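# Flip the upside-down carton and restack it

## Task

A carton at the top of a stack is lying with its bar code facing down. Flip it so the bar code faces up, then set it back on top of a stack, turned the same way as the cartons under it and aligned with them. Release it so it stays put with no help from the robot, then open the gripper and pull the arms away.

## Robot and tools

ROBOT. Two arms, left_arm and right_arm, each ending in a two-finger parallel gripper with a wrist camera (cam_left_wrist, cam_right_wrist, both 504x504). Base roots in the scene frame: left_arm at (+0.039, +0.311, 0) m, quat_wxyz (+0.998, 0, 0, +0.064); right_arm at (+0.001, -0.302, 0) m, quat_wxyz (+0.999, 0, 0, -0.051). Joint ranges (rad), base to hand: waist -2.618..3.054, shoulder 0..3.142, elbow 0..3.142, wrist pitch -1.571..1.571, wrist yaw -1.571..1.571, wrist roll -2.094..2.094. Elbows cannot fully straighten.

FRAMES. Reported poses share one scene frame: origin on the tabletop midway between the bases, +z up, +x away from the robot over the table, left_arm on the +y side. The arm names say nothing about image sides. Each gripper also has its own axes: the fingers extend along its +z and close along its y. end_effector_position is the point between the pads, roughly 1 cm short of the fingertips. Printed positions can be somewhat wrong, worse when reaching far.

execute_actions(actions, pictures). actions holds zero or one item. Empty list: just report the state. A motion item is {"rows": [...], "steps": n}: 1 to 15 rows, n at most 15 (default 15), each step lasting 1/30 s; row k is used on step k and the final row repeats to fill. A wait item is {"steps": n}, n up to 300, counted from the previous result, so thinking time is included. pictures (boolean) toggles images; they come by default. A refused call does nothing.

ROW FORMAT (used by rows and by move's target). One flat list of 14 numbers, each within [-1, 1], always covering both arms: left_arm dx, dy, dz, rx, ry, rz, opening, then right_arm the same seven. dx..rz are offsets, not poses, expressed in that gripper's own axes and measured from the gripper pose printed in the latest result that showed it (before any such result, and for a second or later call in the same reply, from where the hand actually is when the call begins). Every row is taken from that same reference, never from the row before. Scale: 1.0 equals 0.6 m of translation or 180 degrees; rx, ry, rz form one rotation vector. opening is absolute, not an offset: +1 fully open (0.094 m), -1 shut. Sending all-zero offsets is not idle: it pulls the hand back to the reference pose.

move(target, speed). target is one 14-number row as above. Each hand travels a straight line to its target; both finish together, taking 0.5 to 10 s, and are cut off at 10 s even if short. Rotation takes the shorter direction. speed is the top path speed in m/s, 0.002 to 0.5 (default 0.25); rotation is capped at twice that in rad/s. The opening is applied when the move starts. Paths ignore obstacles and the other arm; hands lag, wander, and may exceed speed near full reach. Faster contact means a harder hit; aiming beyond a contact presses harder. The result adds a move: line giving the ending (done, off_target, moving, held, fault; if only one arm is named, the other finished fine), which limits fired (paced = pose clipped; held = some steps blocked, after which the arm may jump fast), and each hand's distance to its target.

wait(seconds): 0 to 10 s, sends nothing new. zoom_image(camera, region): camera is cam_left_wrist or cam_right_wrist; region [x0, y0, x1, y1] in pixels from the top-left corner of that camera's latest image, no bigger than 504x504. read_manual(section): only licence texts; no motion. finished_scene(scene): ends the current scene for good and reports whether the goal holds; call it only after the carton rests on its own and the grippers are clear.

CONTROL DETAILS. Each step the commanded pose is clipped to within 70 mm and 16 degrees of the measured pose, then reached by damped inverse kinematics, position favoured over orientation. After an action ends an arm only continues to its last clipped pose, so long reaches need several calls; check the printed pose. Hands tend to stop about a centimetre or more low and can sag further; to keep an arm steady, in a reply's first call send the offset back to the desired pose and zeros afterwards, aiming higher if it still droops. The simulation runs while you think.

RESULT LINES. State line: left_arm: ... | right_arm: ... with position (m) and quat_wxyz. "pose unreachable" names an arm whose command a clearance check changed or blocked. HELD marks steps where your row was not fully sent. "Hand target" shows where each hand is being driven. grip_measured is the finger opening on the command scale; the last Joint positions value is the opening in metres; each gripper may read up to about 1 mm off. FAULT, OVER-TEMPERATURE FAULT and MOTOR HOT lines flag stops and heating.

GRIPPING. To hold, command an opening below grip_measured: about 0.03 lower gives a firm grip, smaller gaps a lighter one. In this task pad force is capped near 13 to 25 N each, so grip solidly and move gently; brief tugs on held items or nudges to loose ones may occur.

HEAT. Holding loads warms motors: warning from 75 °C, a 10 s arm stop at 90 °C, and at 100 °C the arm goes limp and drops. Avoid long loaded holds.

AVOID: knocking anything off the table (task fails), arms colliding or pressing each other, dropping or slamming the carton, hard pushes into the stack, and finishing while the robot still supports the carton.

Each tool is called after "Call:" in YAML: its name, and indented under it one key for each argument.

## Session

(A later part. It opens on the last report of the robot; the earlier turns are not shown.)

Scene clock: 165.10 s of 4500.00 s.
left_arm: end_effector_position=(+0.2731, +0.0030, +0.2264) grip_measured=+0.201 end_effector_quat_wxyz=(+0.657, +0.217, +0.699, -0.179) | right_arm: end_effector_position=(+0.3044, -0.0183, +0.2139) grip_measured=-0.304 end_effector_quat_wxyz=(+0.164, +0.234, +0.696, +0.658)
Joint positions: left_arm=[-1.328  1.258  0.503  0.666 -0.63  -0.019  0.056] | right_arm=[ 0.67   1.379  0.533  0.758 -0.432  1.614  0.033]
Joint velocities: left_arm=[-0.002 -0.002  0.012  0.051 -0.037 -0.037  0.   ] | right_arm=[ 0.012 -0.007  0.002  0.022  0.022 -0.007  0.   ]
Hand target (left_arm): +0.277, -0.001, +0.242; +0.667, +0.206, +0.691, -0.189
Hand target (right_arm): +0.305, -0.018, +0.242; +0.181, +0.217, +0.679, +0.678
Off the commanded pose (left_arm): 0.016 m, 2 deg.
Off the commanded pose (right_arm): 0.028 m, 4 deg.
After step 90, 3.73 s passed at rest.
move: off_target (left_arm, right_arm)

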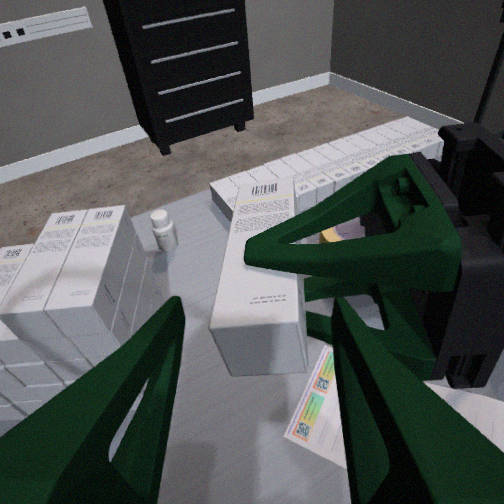

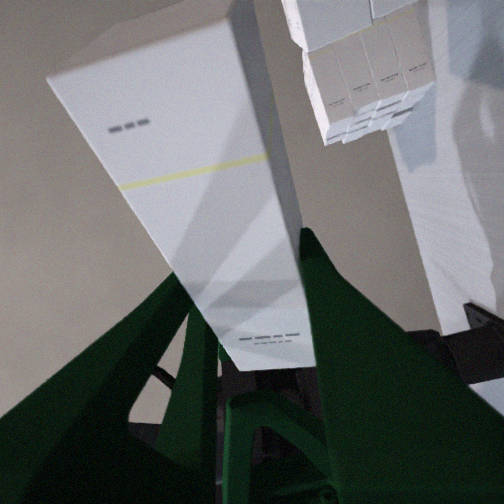

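Call:
move:
  target: [-0.02,0,-0.03,0,-0.02,-0.012,0.2,0,0.05,0,-0.03,0,-0.02,-0.5]
  speed: 0.03

Scene clock: 172.33 s of 4500.00 s.
left_arm: end_effector_position=(+0.2623, +0.0080, +0.2361) grip_measured=+0.201 end_effector_quat_wxyz=(+0.671, +0.201, +0.687, -0.193) | right_arm: end_effector_position=(+0.3050, -0.0180, +0.2236) grip_measured=-0.304 end_effector_quat_wxyz=(+0.176, +0.223, +0.686, +0.670)
Joint positions: left_arm=[-1.367  1.222  0.468  0.722 -0.672 -0.015  0.056] | right_arm=[ 0.67   1.379  0.533  0.8   -0.432  1.609  0.033]
Joint velocities: left_arm=[ 0.002  0.007 -0.007  0.066  0.051  0.022  0.   ] | right_arm=[-0.002  0.002 -0.002 -0.007 -0.007  0.095 -0.001]
Hand target (left_arm): +0.259, +0.011, +0.240; +0.675, +0.198, +0.682, -0.198
Hand target (right_arm): +0.307, -0.018, +0.244; +0.195, +0.204, +0.672, +0.685
Off the commanded pose (left_arm): 0.007 m, 1 deg.
Off the commanded pose (right_arm): 0.020 m, 4 deg.
After step 90, 2.10 s passed at rest.
move: off_target (right_arm)

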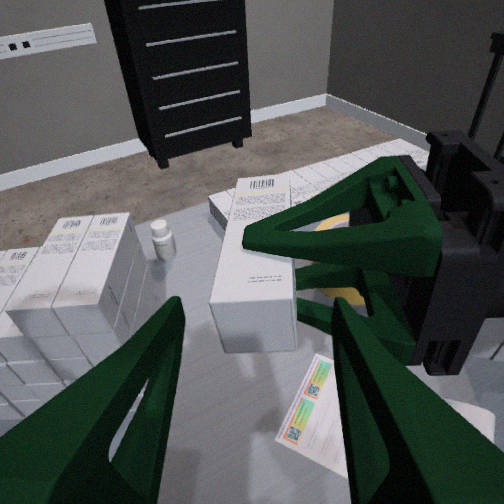

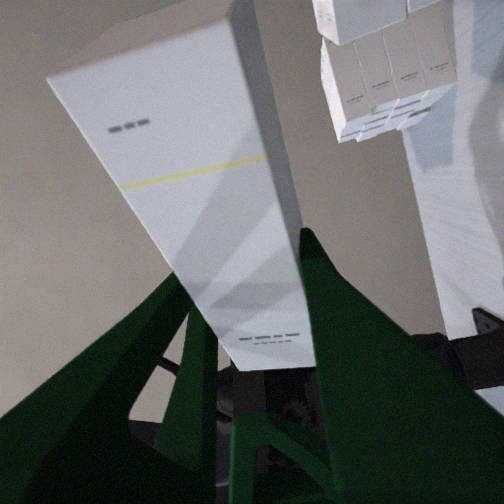

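Call:
move:
  target: [0.006,0.002,0,0,0.006,-0.014,0.2,0,0.034,0,-0.017,0,-0.013,-0.5]
  speed: 0.02

Scene clock: 179.73 s of 4500.00 s.
left_arm: end_effector_position=(+0.2623, +0.0083, +0.2326) grip_measured=+0.201 end_effector_quat_wxyz=(+0.662, +0.188, +0.696, -0.206) | right_arm: end_effector_position=(+0.3049, -0.0180, +0.2227) grip_measured=-0.304 end_effector_quat_wxyz=(+0.175, +0.223, +0.688, +0.668)
Joint positions: left_arm=[-1.367  1.222  0.468  0.705 -0.673 -0.068  0.056] | right_arm=[ 0.67   1.379  0.533  0.796 -0.432  1.607  0.033]
Joint velocities: left_arm=[-0.007 -0.007 -0.017 -0.022  0.066  0.081  0.001] | right_arm=[ 0.002 -0.002 -0.017  0.022 -0.037 -0.007 -0.   ]
Hand target (left_arm): +0.263, +0.009, +0.232; +0.660, +0.188, +0.698, -0.206
Hand target (right_arm): +0.306, -0.018, +0.244; +0.195, +0.204, +0.673, +0.684
Off the commanded pose (left_arm): 0.001 m, 0 deg.
Off the commanded pose (right_arm): 0.021 m, 4 deg.
After step 90, 2.53 s passed at rest.
move: off_target (right_arm)

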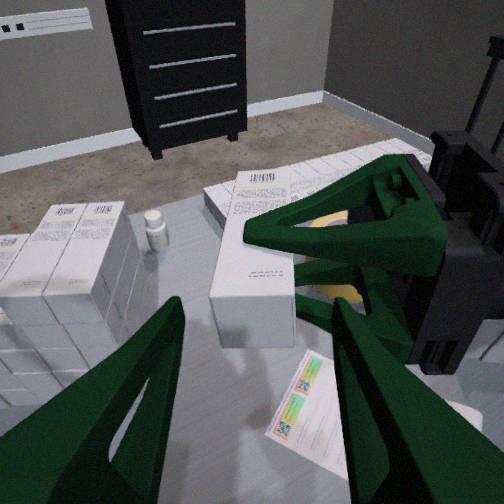

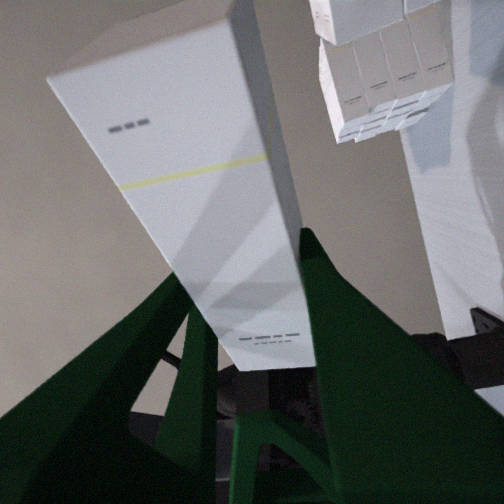

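Call:
move:
  target: [-0.004,0.003,0.045,0,-0.006,0,0.2,0,0.035,0,-0.018,0,-0.013,-0.5]
  speed: 0.02

Scene clock: 184.47 s of 4500.00 s.
left_arm: end_effector_position=(+0.2811, +0.0004, +0.2199) grip_measured=+0.201 end_effector_quat_wxyz=(+0.659, +0.196, +0.698, -0.199) | right_arm: end_effector_position=(+0.3049, -0.0180, +0.2219) grip_measured=-0.304 end_effector_quat_wxyz=(+0.175, +0.223, +0.689, +0.667)
Joint positions: left_arm=[-1.3    1.32   0.487  0.771 -0.604 -0.055  0.056] | right_arm=[ 0.67   1.379  0.533  0.792 -0.432  1.606  0.033]
Joint velocities: left_arm=[-0.017 -0.007  0.002 -0.037 -0.007  0.051 -0.001] | right_arm=[-0.012  0.017 -0.002 -0.022 -0.007 -0.037 -0.001]
Hand target (left_arm): +0.286, -0.004, +0.234; +0.669, +0.186, +0.689, -0.207
Hand target (right_arm): +0.306, -0.018, +0.243; +0.195, +0.204, +0.673, +0.684
Off the commanded pose (left_arm): 0.016 m, 2 deg.
Off the commanded pose (right_arm): 0.022 m, 4 deg.
move: off_target (left_arm, right_arm)

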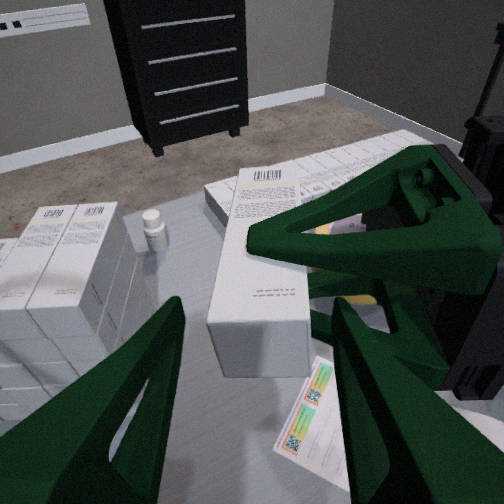

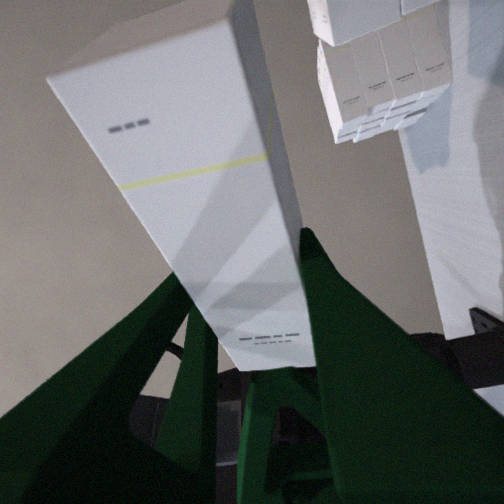

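Call:
move:
  target: [-0.023,-0.002,0.014,0,-0.01,0,0.2,0,0.035,0,-0.018,0,-0.013,-0.5]
  speed: 0.02

Call:
execute_actions:
  actions:
    - {"rows":[[-0.023,0,0.008,0,-0.01,0,-0.5,0,0.035,0,-0.018,0,-0.013,-0.5]],"steps":15}

Call:
execute_actions:
  actions:
    - {"rows":[[-0.023,0,0.008,0,-0.01,0,-0.5,0,0.02,0,-0.01,0,-0.008,0.4]],"steps":15}

Scene clock: 191.83 s of 4500.00 s.
left_arm: end_effector_position=(+0.2829, -0.0002, +0.2178) grip_measured=+0.201 end_effector_quat_wxyz=(+0.660, +0.203, +0.697, -0.193) | right_arm: end_effector_position=(+0.3049, -0.0181, +0.2212) grip_measured=-0.304 end_effector_quat_wxyz=(+0.175, +0.224, +0.689, +0.666)
Joint positions: left_arm=[-1.293  1.329  0.487  0.777 -0.595 -0.037  0.056] | right_arm=[ 0.67   1.379  0.533  0.789 -0.432  1.605  0.033]
Joint velocities: left_arm=[ 0.002 -0.012 -0.007 -0.022  0.037  0.022 -0.   ] | right_arm=[-0.002 -0.022 -0.007 -0.007  0.051  0.007 -0.001]
Hand target (left_arm): +0.288, -0.004, +0.233; +0.670, +0.193, +0.688, -0.202
Hand target (right_arm): +0.306, -0.018, +0.243; +0.195, +0.204, +0.674, +0.683
Off the commanded pose (left_arm): 0.017 m, 2 deg.
Off the commanded pose (right_arm): 0.022 m, 4 deg.
After step 90, 2.30 s passed at rest.
move: off_target (left_arm, right_arm)

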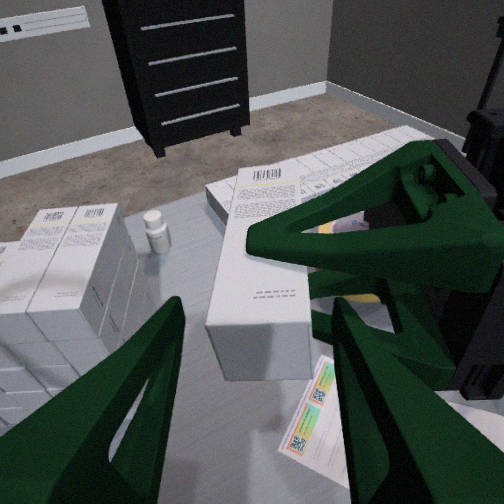

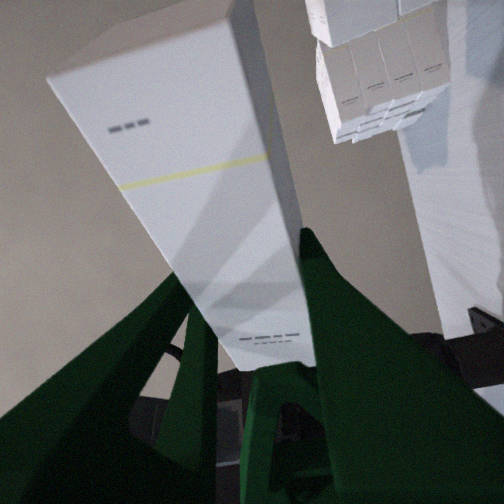

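Scene clock: 192.33 s of 4500.00 s.
left_arm: end_effector_position=(+0.2823, -0.0015, +0.2189) grip_measured=-0.292 end_effector_quat_wxyz=(+0.661, +0.208, +0.694, -0.194) | right_arm: end_effector_position=(+0.3049, -0.0180, +0.2227) grip_measured=-0.311 end_effector_quat_wxyz=(+0.176, +0.222, +0.688, +0.668)
Joint positions: left_arm=[-1.292  1.329  0.487  0.782 -0.584 -0.027  0.033] | right_arm=[ 0.67   1.379  0.533  0.796 -0.433  1.603  0.032]
Joint velocities: left_arm=[-0.002  0.007  0.012  0.081  0.051 -0.022 -0.   ] | right_arm=[ 0.007 -0.012 -0.007 -0.037 -0.022  0.007 -0.001]
Hand target (left_arm): +0.287, -0.003, +0.231; +0.671, +0.200, +0.686, -0.196
Hand target (right_arm): +0.306, -0.018, +0.242; +0.194, +0.205, +0.675, +0.682
Off the commanded pose (left_arm): 0.014 m, 2 deg.
Off the commanded pose (right_arm): 0.019 m, 4 deg.
Steps of this call (steps 1 to 15: all 15 steps of this action). Readings (end_effector_position):
1: left_arm (+0.2828, -0.0003, +0.2178) | right_arm (+0.3049, -0.0181, +0.2212)
2: left_arm (+0.2827, -0.0005, +0.2178) | right_arm (+0.3049, -0.0181, +0.2212)
4: left_arm (+0.2821, -0.0014, +0.2181) | right_arm (+0.3049, -0.0180, +0.2218)
8: left_arm (+0.2823, -0.0015, +0.2187) | right_arm (+0.3049, -0.0180, +0.2226)
15: the state above

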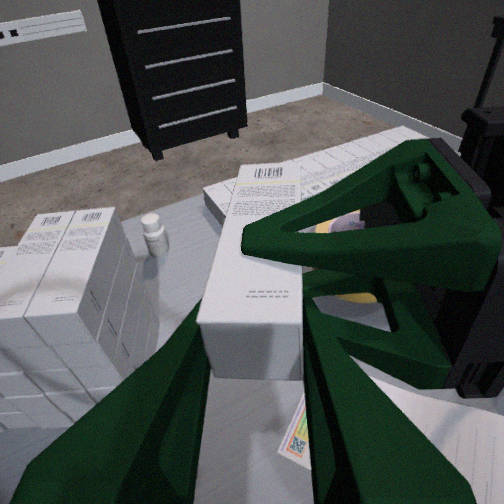

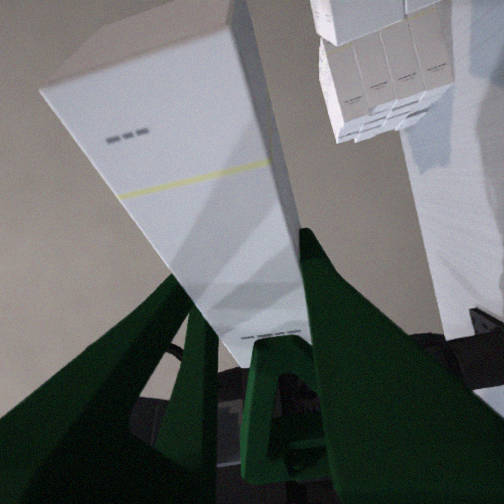

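Scene clock: 192.83 s of 4500.00 s.
left_arm: end_effector_position=(+0.2818, -0.0024, +0.2190) grip_measured=-0.292 end_effector_quat_wxyz=(+0.662, +0.216, +0.692, -0.191) | right_arm: end_effector_position=(+0.3049, -0.0180, +0.2227) grip_measured=+0.398 end_effector_quat_wxyz=(+0.176, +0.222, +0.688, +0.668)
Joint positions: left_arm=[-1.292  1.329  0.487  0.783 -0.579 -0.01   0.033] | right_arm=[ 0.67   1.379  0.533  0.796 -0.433  1.603  0.066]
Joint velocities: left_arm=[ 0.007  0.002 -0.012  0.007  0.022 -0.037  0.   ] | right_arm=[-0.007 -0.012  0.007  0.022 -0.022  0.022  0.   ]
Hand target (left_arm): +0.286, -0.004, +0.233; +0.672, +0.206, +0.683, -0.198
Hand target (right_arm): +0.305, -0.018, +0.235; +0.188, +0.210, +0.680, +0.677
Off the commanded pose (left_arm): 0.015 m, 2 deg.
Off the commanded pose (right_arm): 0.012 m, 2 deg.
Steps of this call (steps 1 to 15: all 15 steps of this action). Readings (end_effector_position):
1: left_arm (+0.2823, -0.0016, +0.2190) | right_arm (+0.3049, -0.0180, +0.2227)
2: left_arm (+0.2822, -0.0018, +0.2190) | right_arm (+0.3049, -0.0180, +0.2227)
4: left_arm (+0.2820, -0.0020, +0.2190) | right_arm (+0.3049, -0.0180, +0.2227)
8: left_arm (+0.2819, -0.0022, +0.2190) | right_arm (+0.3049, -0.0180, +0.2227)
15: the state above

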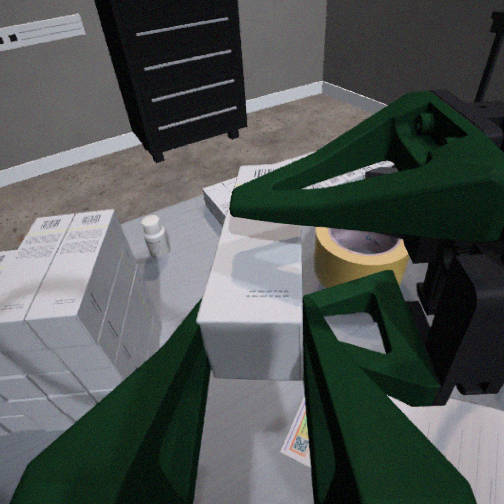

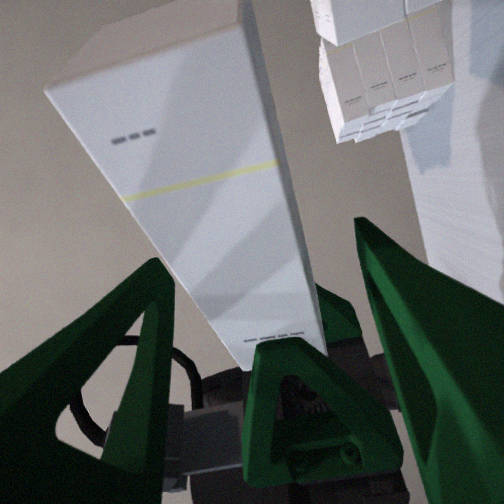

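Call:
move:
  target: [-0.023,0,0,0,-0.01,0,-0.5,0,0.02,-0.15,-0.01,0,0,0.4]
  speed: 0.08

Scene clock: 198.10 s of 4500.00 s.
left_arm: end_effector_position=(+0.2817, -0.0024, +0.2190) grip_measured=-0.292 end_effector_quat_wxyz=(+0.664, +0.222, +0.690, -0.185) | right_arm: end_effector_position=(+0.2613, -0.0903, +0.2361) grip_measured=+0.398 end_effector_quat_wxyz=(+0.177, +0.222, +0.679, +0.677)
Joint positions: left_arm=[-1.292  1.329  0.487  0.783 -0.578  0.007  0.033] | right_arm=[ 0.456  0.971  0.346  0.599 -0.644  1.615  0.066]
Joint velocities: left_arm=[-0.007 -0.002 -0.017 -0.007  0.051  0.037 -0.001] | right_arm=[ 0.002 -0.007  0.002 -0.066  0.007  0.007  0.   ]
Hand target (left_arm): +0.282, -0.003, +0.233; +0.673, +0.213, +0.681, -0.194
Hand target (right_arm): +0.258, -0.093, +0.238; +0.180, +0.218, +0.678, +0.679
Off the commanded pose (left_arm): 0.014 m, 2 deg.
Off the commanded pose (right_arm): 0.006 m, 1 deg.
After step 90, 0.57 s passed at rest.
move: off_target (left_arm)

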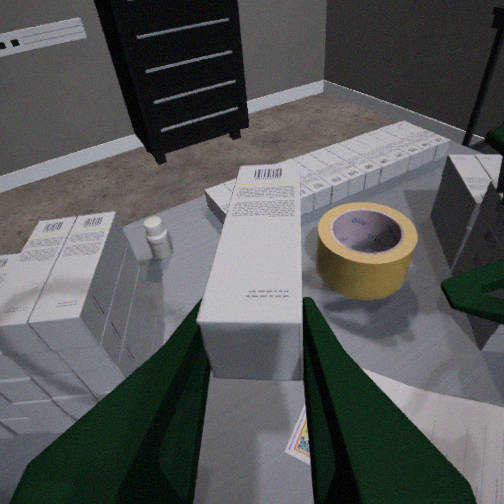

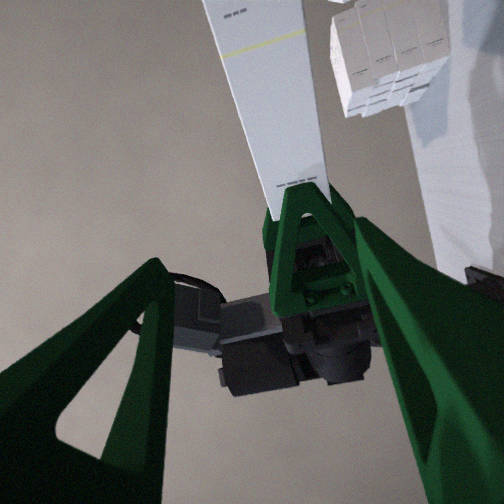

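Call:
move:
  target: [-0.04,0.27,0.083,-0.055,-0.025,0,-0.5,0,0,0,0,0,0,0.4]
  speed: 0.1

Scene clock: 205.67 s of 4500.00 s.
left_arm: end_effector_position=(+0.4050, +0.1078, +0.2253) grip_measured=-0.292 end_effector_quat_wxyz=(+0.686, +0.162, +0.697, -0.128) | right_arm: end_effector_position=(+0.2611, -0.0901, +0.2357) grip_measured=+0.398 end_effector_quat_wxyz=(+0.176, +0.223, +0.679, +0.677)
Joint positions: left_arm=[-0.708  1.361  0.508  0.828 -0.166  0.04   0.033] | right_arm=[ 0.456  0.971  0.346  0.598 -0.645  1.617  0.066]
Joint velocities: left_arm=[-0.002  0.007  0.002  0.022 -0.051  0.022  0.001] | right_arm=[ 0.002  0.002 -0.002  0.007  0.022 -0.007 -0.   ]
Hand target (left_arm): +0.411, +0.106, +0.247; +0.706, +0.155, +0.677, -0.135
Hand target (right_arm): +0.261, -0.090, +0.236; +0.177, +0.222, +0.679, +0.677
Off the commanded pose (left_arm): 0.023 m, 4 deg.
Off the commanded pose (right_arm): 0.000 m, 0 deg.
After step 90, 2.37 s passed at rest.
move: off_target (left_arm)

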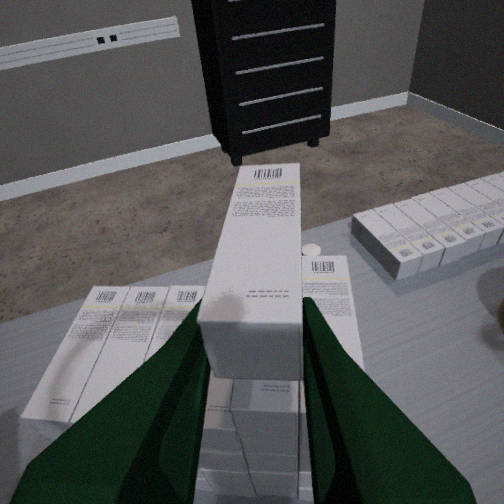

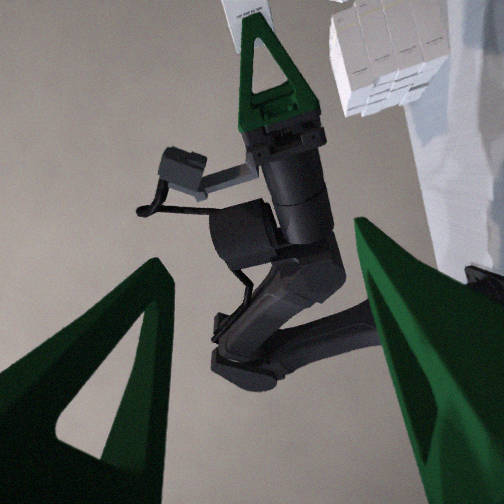

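Call:
move:
  target: [0.035,-0.005,0.025,0,-0.012,0,-0.5,0,0,0,0,0,-0.5,0.4]
  speed: 0.15

Scene clock: 216.03 s of 4500.00 s.
left_arm: end_effector_position=(+0.4192, +0.0982, +0.2044) grip_measured=-0.292 end_effector_quat_wxyz=(+0.695, +0.160, +0.688, -0.131) | right_arm: end_effector_position=(+0.2611, -0.0901, +0.2357) grip_measured=+0.398 end_effector_quat_wxyz=(+0.601, -0.319, +0.640, +0.357)
Joint positions: left_arm=[-0.708  1.532  0.508  1.025 -0.164  0.043  0.033] | right_arm=[ 0.456  0.971  0.346  0.598 -0.645  0.057  0.066]
Joint velocities: left_arm=[ 0.002 -0.042 -0.002  0.051  0.095 -0.022 -0.   ] | right_arm=[-0.007  0.002  0.017 -0.051  0.022  0.022  0.   ]
Hand target (left_arm): +0.418, +0.100, +0.204; +0.699, +0.160, +0.684, -0.131
Hand target (right_arm): +0.261, -0.090, +0.236; +0.603, -0.323, +0.638, +0.354
Off the commanded pose (left_arm): 0.003 m, 1 deg.
Off the commanded pose (right_arm): 0.000 m, 1 deg.
After step 90, 1.67 s passed at rest.
move: done

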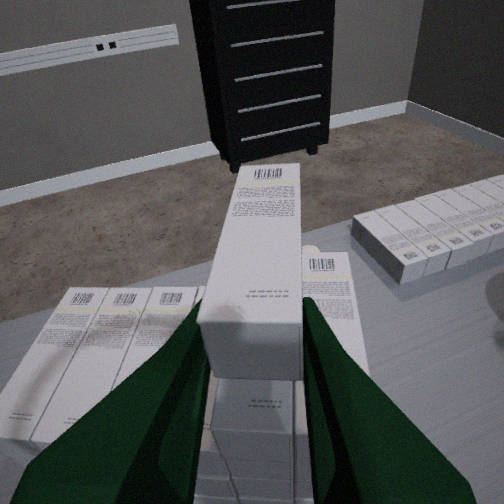

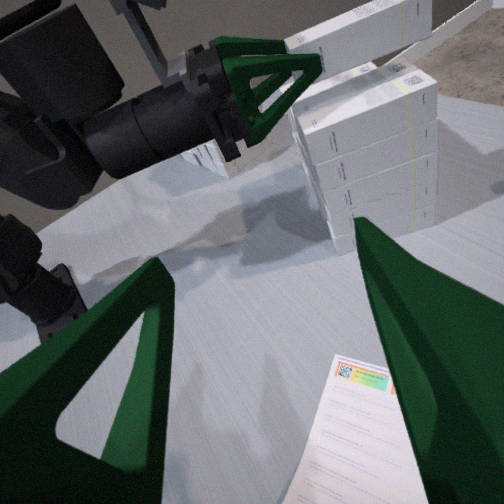

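Call:
execute_actions:
  actions: []

Scene clock: 224.67 s of 4500.00 s.
left_arm: end_effector_position=(+0.4192, +0.0982, +0.2045) grip_measured=-0.292 end_effector_quat_wxyz=(+0.695, +0.160, +0.688, -0.131) | right_arm: end_effector_position=(+0.2611, -0.0901, +0.2357) grip_measured=+0.398 end_effector_quat_wxyz=(+0.601, -0.320, +0.639, +0.357)
Joint positions: left_arm=[-0.708  1.532  0.508  1.025 -0.164  0.043  0.033] | right_arm=[ 0.456  0.971  0.346  0.598 -0.645  0.054  0.066]
Joint velocities: left_arm=[ 0.002  0.012 -0.012  0.007 -0.051  0.022  0.001] | right_arm=[-0.017 -0.002  0.017  0.022 -0.007 -0.007  0.   ]
Hand target (left_arm): +0.418, +0.100, +0.204; +0.699, +0.160, +0.684, -0.131
Hand target (right_arm): +0.261, -0.090, +0.236; +0.603, -0.323, +0.638, +0.354
Off the commanded pose (left_arm): 0.003 m, 1 deg.
Off the commanded pose (right_arm): 0.000 m, 0 deg.
Steps of this call (steps 1 to 90: nothing new was sent; then 5.63 s passed at rest). Readings (end_effector_position):
1: left_arm (+0.4192, +0.0982, +0.2044) | right_arm (+0.2611, -0.0901, +0.2357)
2: left_arm (+0.4192, +0.0982, +0.2045) | right_arm (+0.2611, -0.0901, +0.2357)
4: left_arm (+0.4192, +0.0982, +0.2045) | right_arm (+0.2611, -0.0901, +0.2357)
8: left_arm (+0.4192, +0.0982, +0.2045) | right_arm (+0.2611, -0.0901, +0.2357)
90: the state above

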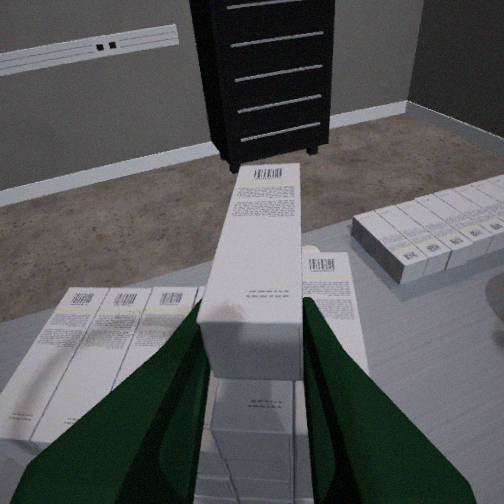

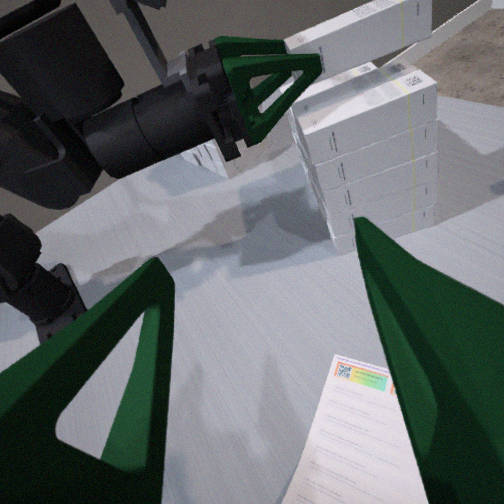

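Call:
move:
  target: [0.018,0.007,-0.016,0,-0.008,0,-0.5,0,0,0,0,0,0,0.4]
  speed: 0.02

Scene clock: 230.37 s of 4500.00 s.
left_arm: end_effector_position=(+0.4125, +0.1011, +0.1944) grip_measured=-0.292 end_effector_quat_wxyz=(+0.699, +0.161, +0.683, -0.135) | right_arm: end_effector_position=(+0.2611, -0.0901, +0.2357) grip_measured=+0.398 end_effector_quat_wxyz=(+0.601, -0.320, +0.639, +0.357)
Joint positions: left_arm=[-0.708  1.56   0.455  1.12  -0.157  0.043  0.033] | right_arm=[ 0.456  0.971  0.346  0.598 -0.645  0.054  0.066]
Joint velocities: left_arm=[-0.017  0.012  0.007  0.022 -0.022 -0.022  0.   ] | right_arm=[-0.027  0.007 -0.007  0.007 -0.037 -0.007 -0.001]
Hand target (left_arm): +0.412, +0.106, +0.194; +0.704, +0.159, +0.680, -0.133
Hand target (right_arm): +0.261, -0.090, +0.236; +0.601, -0.320, +0.639, +0.357
Off the commanded pose (left_arm): 0.005 m, 1 deg.
Off the commanded pose (right_arm): 0.000 m, 0 deg.
After step 90, 1.50 s passed at rest.
move: done

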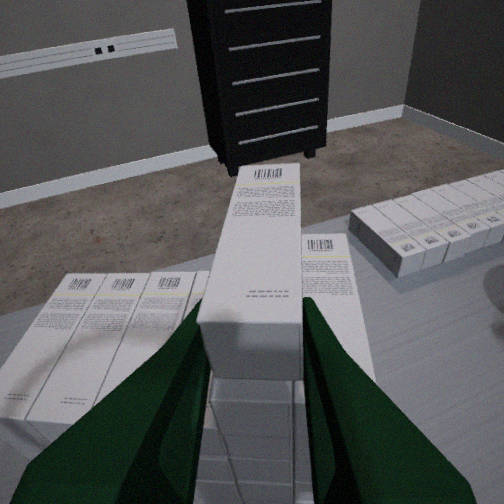

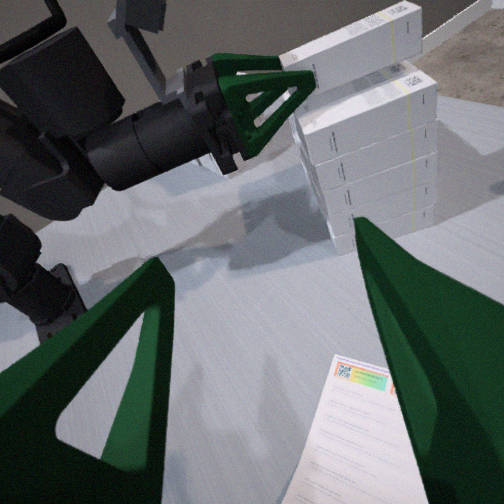

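Call:
move:
  target: [0.018,0.004,0.002,0,-0.006,0,-0.5,0,0,0,0,0,0,0.4]
  speed: 0.015

Call:
zoom_image:
  camera: "cam_left_wrist"
  region: [130,140,400,480]

Call:
zoom_image:
  camera: "cam_right_wrist"
  region: [240,0,460,200]

Scene clock: 234.87 s of 4500.00 s.
left_arm: end_effector_position=(+0.4159, +0.0975, +0.1849) grip_measured=-0.292 end_effector_quat_wxyz=(+0.702, +0.162, +0.680, -0.138) | right_arm: end_effector_position=(+0.2611, -0.0901, +0.2357) grip_measured=+0.398 end_effector_quat_wxyz=(+0.601, -0.320, +0.639, +0.357)
Joint positions: left_arm=[-0.708  1.631  0.455  1.199 -0.151  0.043  0.033] | right_arm=[ 0.456  0.971  0.346  0.598 -0.645  0.054  0.066]
Joint velocities: left_arm=[ 0.007  0.002 -0.012 -0.037  0.022  0.051 -0.   ] | right_arm=[-0.017  0.007 -0.032 -0.007  0.007 -0.037  0.001]
Hand target (left_arm): +0.415, +0.103, +0.184; +0.705, +0.160, +0.677, -0.137
Hand target (right_arm): +0.261, -0.090, +0.236; +0.601, -0.320, +0.639, +0.357
Off the commanded pose (left_arm): 0.006 m, 1 deg.
Off the commanded pose (right_arm): 0.000 m, 0 deg.
After step 90, 0.47 s passed at rest.
move: done

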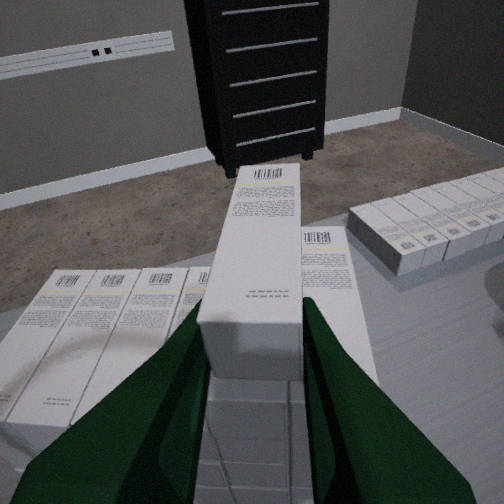

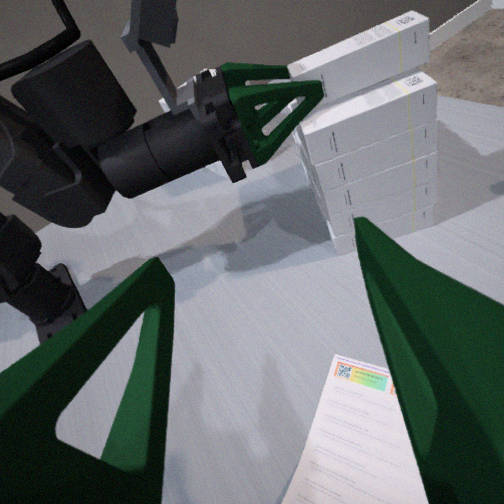

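Region (130, 140, 400, 480) of cam_left_wrist's 504x504 image, scaled by 1.482, with more detail than that image has; it fills the left 400 columns of this view, and the rest is white.

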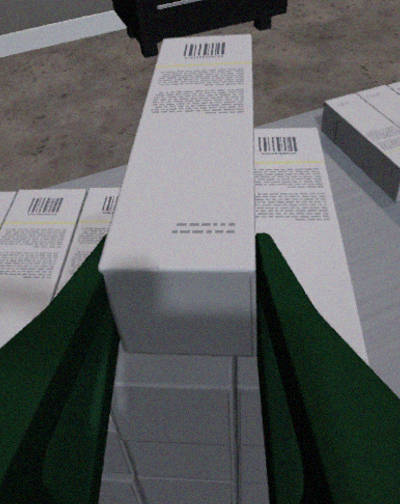

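Region (240, 0, 460, 200) of cam_right_wrist's 504x504 image, scaled by 2.291, with more detail than that image has; it fills the top 458 rows of this view, and the rest is white.

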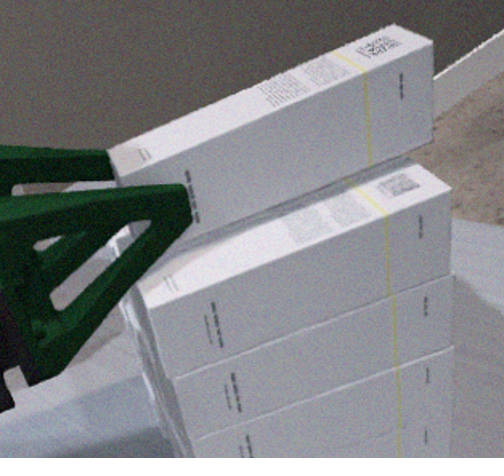

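Call:
move:
  target: [-0.003,0.02,-0.006,0,0,0,-0.5,0,0,0,0,0,0,0.4]
  speed: 0.015

Call:
zoom_image:
  camera: "cam_left_wrist"
  region: [130,140,400,480]

Call:
zoom_image:
  camera: "cam_right_wrist"
  region: [240,0,460,200]

Scene clock: 240.00 s of 4500.00 s.
left_arm: end_effector_position=(+0.4203, +0.1045, +0.1841) grip_measured=-0.292 end_effector_quat_wxyz=(+0.701, +0.164, +0.681, -0.139) | right_arm: end_effector_position=(+0.2611, -0.0901, +0.2357) grip_measured=+0.398 end_effector_quat_wxyz=(+0.601, -0.320, +0.639, +0.357)
Joint positions: left_arm=[-0.674  1.631  0.455  1.196 -0.114  0.043  0.033] | right_arm=[ 0.456  0.971  0.346  0.598 -0.645  0.054  0.066]
Joint velocities: left_arm=[ 0.007 -0.007 -0.002 -0.081  0.051 -0.022  0.001] | right_arm=[ 0.002 -0.002 -0.002  0.007  0.022 -0.051  0.   ]
Hand target (left_arm): +0.417, +0.110, +0.187; +0.702, +0.162, +0.680, -0.139
Hand target (right_arm): +0.261, -0.090, +0.236; +0.601, -0.320, +0.639, +0.357
Off the commanded pose (left_arm): 0.007 m, 0 deg.
Off the commanded pose (right_arm): 0.000 m, 0 deg.
After step 90, 1.07 s passed at rest.
move: done

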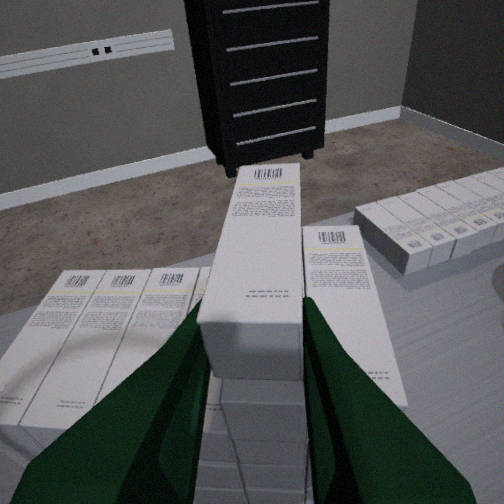

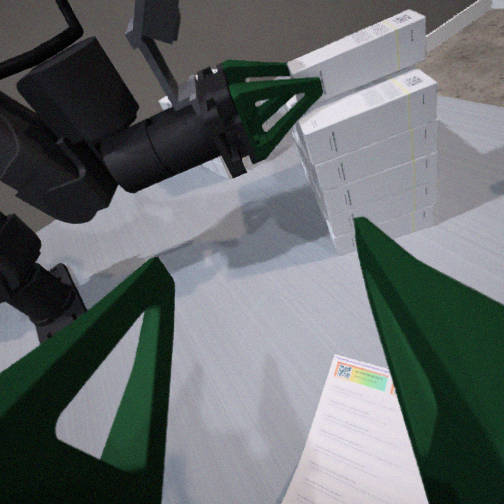

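Region (130, 140, 400, 480) of cam_left_wrist's 504x504 image, scaled by 1.482, with more detail than that image has; it fills the left 400 columns of this view, and the rest is white.

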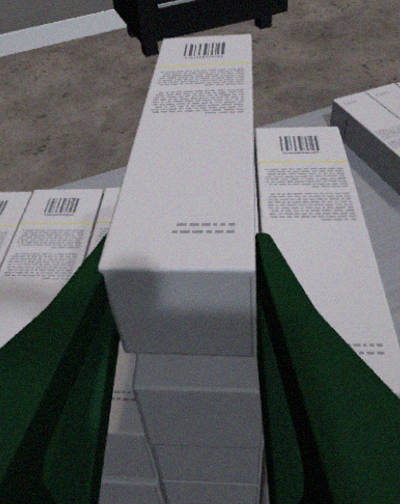

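Region (240, 0, 460, 200) of cam_right_wrist's 504x504 image, scaled by 2.291, with more detail than that image has; it fills the top 458 rows of this view, and the rest is white.

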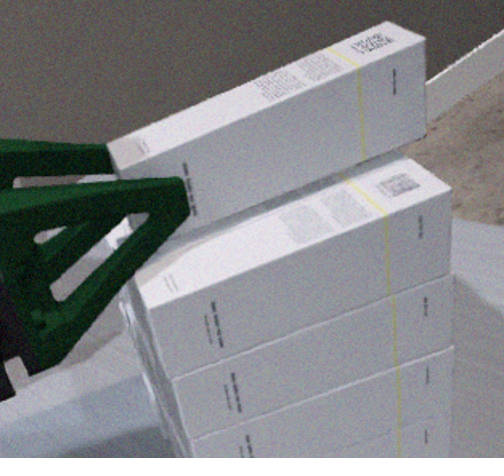

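Call:
move:
  target: [-0.002,-0.013,-0.014,0,0,0,-0.5,0,0,0,0,0,0,0.4]
  speed: 0.015

Call:
zoom_image:
  camera: "cam_left_wrist"
  region: [130,140,400,480]

Call:
zoom_image:
  camera: "cam_right_wrist"
  region: [240,0,460,200]

Scene clock: 245.70 s of 4500.00 s.
left_arm: end_effector_position=(+0.4170, +0.0991, +0.1841) grip_measured=-0.292 end_effector_quat_wxyz=(+0.701, +0.163, +0.681, -0.138) | right_arm: end_effector_position=(+0.2611, -0.0901, +0.2357) grip_measured=+0.398 end_effector_quat_wxyz=(+0.601, -0.320, +0.639, +0.357)
Joint positions: left_arm=[-0.7    1.631  0.455  1.196 -0.141  0.043  0.033] | right_arm=[ 0.456  0.971  0.346  0.598 -0.645  0.054  0.066]
Joint velocities: left_arm=[ 0.007  0.007 -0.007 -0.007  0.037  0.007  0.001] | right_arm=[ 0.002 -0.002 -0.002 -0.037 -0.007  0.007  0.   ]
Hand target (left_arm): +0.410, +0.101, +0.185; +0.701, +0.164, +0.680, -0.139
Hand target (right_arm): +0.261, -0.090, +0.236; +0.601, -0.320, +0.639, +0.357
Off the commanded pose (left_arm): 0.008 m, 0 deg.
Off the commanded pose (right_arm): 0.000 m, 0 deg.
After step 90, 1.70 s passed at rest.
move: done

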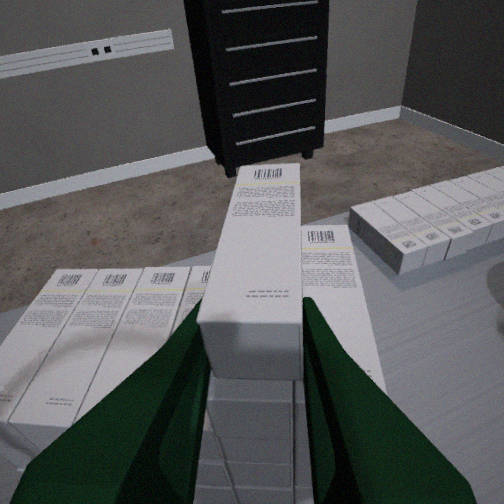

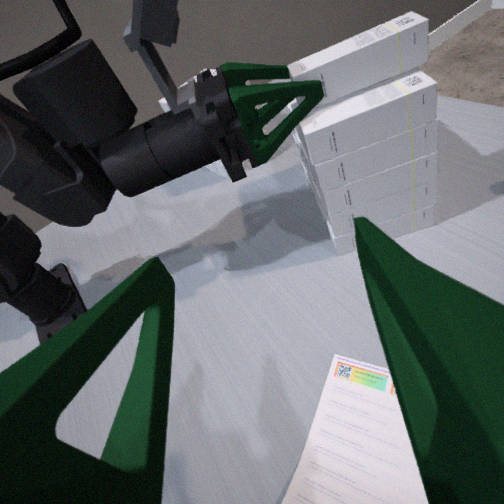

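Region (130, 140, 400, 480) of cam_left_wrist's 504x504 image, scaled by 1.482, with more detail than that image has; it fills the left 400 columns of this view, and the rest is white.

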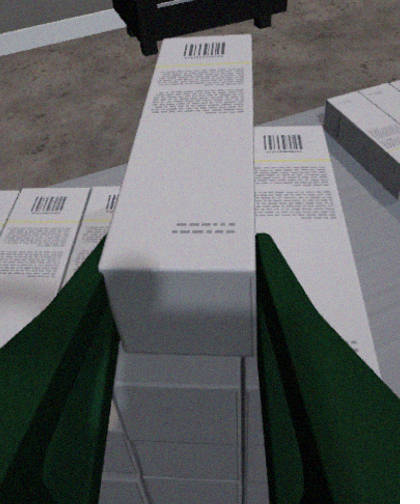

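Region (240, 0, 460, 200) of cam_right_wrist's 504x504 image, scaled by 2.291, with more detail than that image has; it fills the top 458 rows of this view, and the rest is white.

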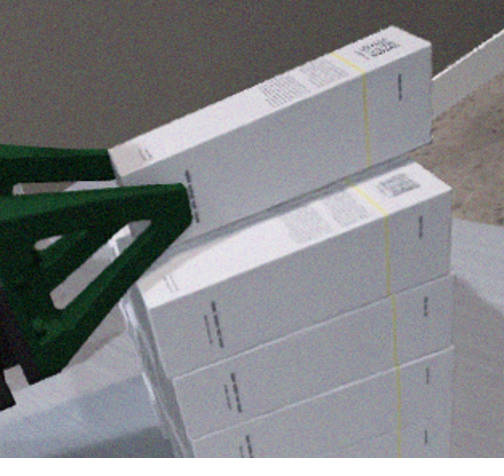

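Call:
move:
  target: [0.003,0.013,-0.02,0,0,0,-0.5,0,0,0,0,0,0,0.4]
  speed: 0.015

Call:
zoom_image:
  camera: "cam_left_wrist"
  region: [130,140,400,480]

Call:
zoom_image:
  camera: "cam_right_wrist"
  region: [240,0,460,200]

Scene clock: 258.27 s of 4500.00 s.
left_arm: end_effector_position=(+0.4124, +0.1051, +0.1804) grip_measured=-0.292 end_effector_quat_wxyz=(+0.698, +0.165, +0.682, -0.139) | right_arm: end_effector_position=(+0.2611, -0.0901, +0.2357) grip_measured=+0.398 end_effector_quat_wxyz=(+0.601, -0.320, +0.639, +0.357)
Joint positions: left_arm=[-0.686  1.616  0.425  1.205 -0.123  0.043  0.033] | right_arm=[ 0.456  0.971  0.346  0.598 -0.645  0.054  0.066]
Joint velocities: left_arm=[-0.002 -0.002  0.012 -0.037 -0.037  0.081 -0.001] | right_arm=[ 0.002  0.007  0.012  0.037 -0.022 -0.066  0.   ]
Hand target (left_arm): +0.409, +0.111, +0.182; +0.701, +0.163, +0.681, -0.138
Hand target (right_arm): +0.261, -0.090, +0.236; +0.601, -0.320, +0.639, +0.357
Off the commanded pose (left_arm): 0.007 m, 0 deg.
Off the commanded pose (right_arm): 0.000 m, 0 deg.
After step 90, 8.40 s passed at rest.
move: done

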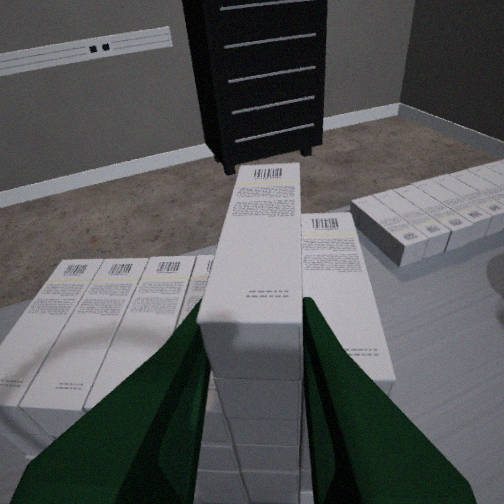

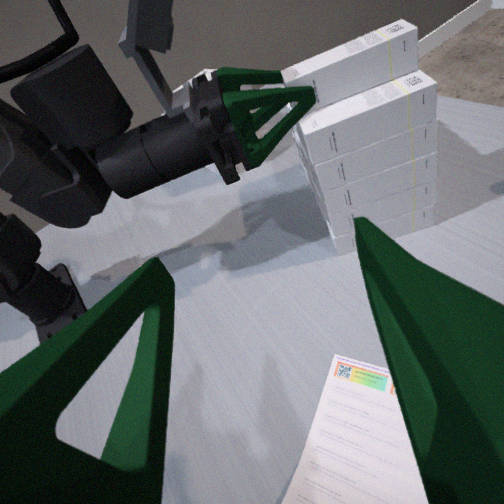

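Region (130, 140, 400, 480) of cam_left_wrist's 504x504 image, scaled by 1.482, with more detail than that image has; it fills the left 400 columns of this view, and the rest is white.

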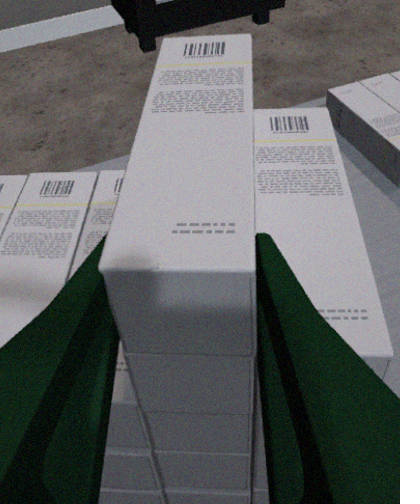

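Region (240, 0, 460, 200) of cam_right_wrist's 504x504 image, scaled by 2.291, with more detail than that image has; it fills the top 458 rows of this view, and the rest is white.

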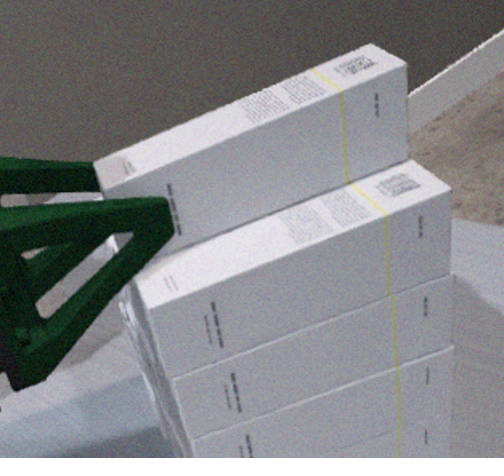

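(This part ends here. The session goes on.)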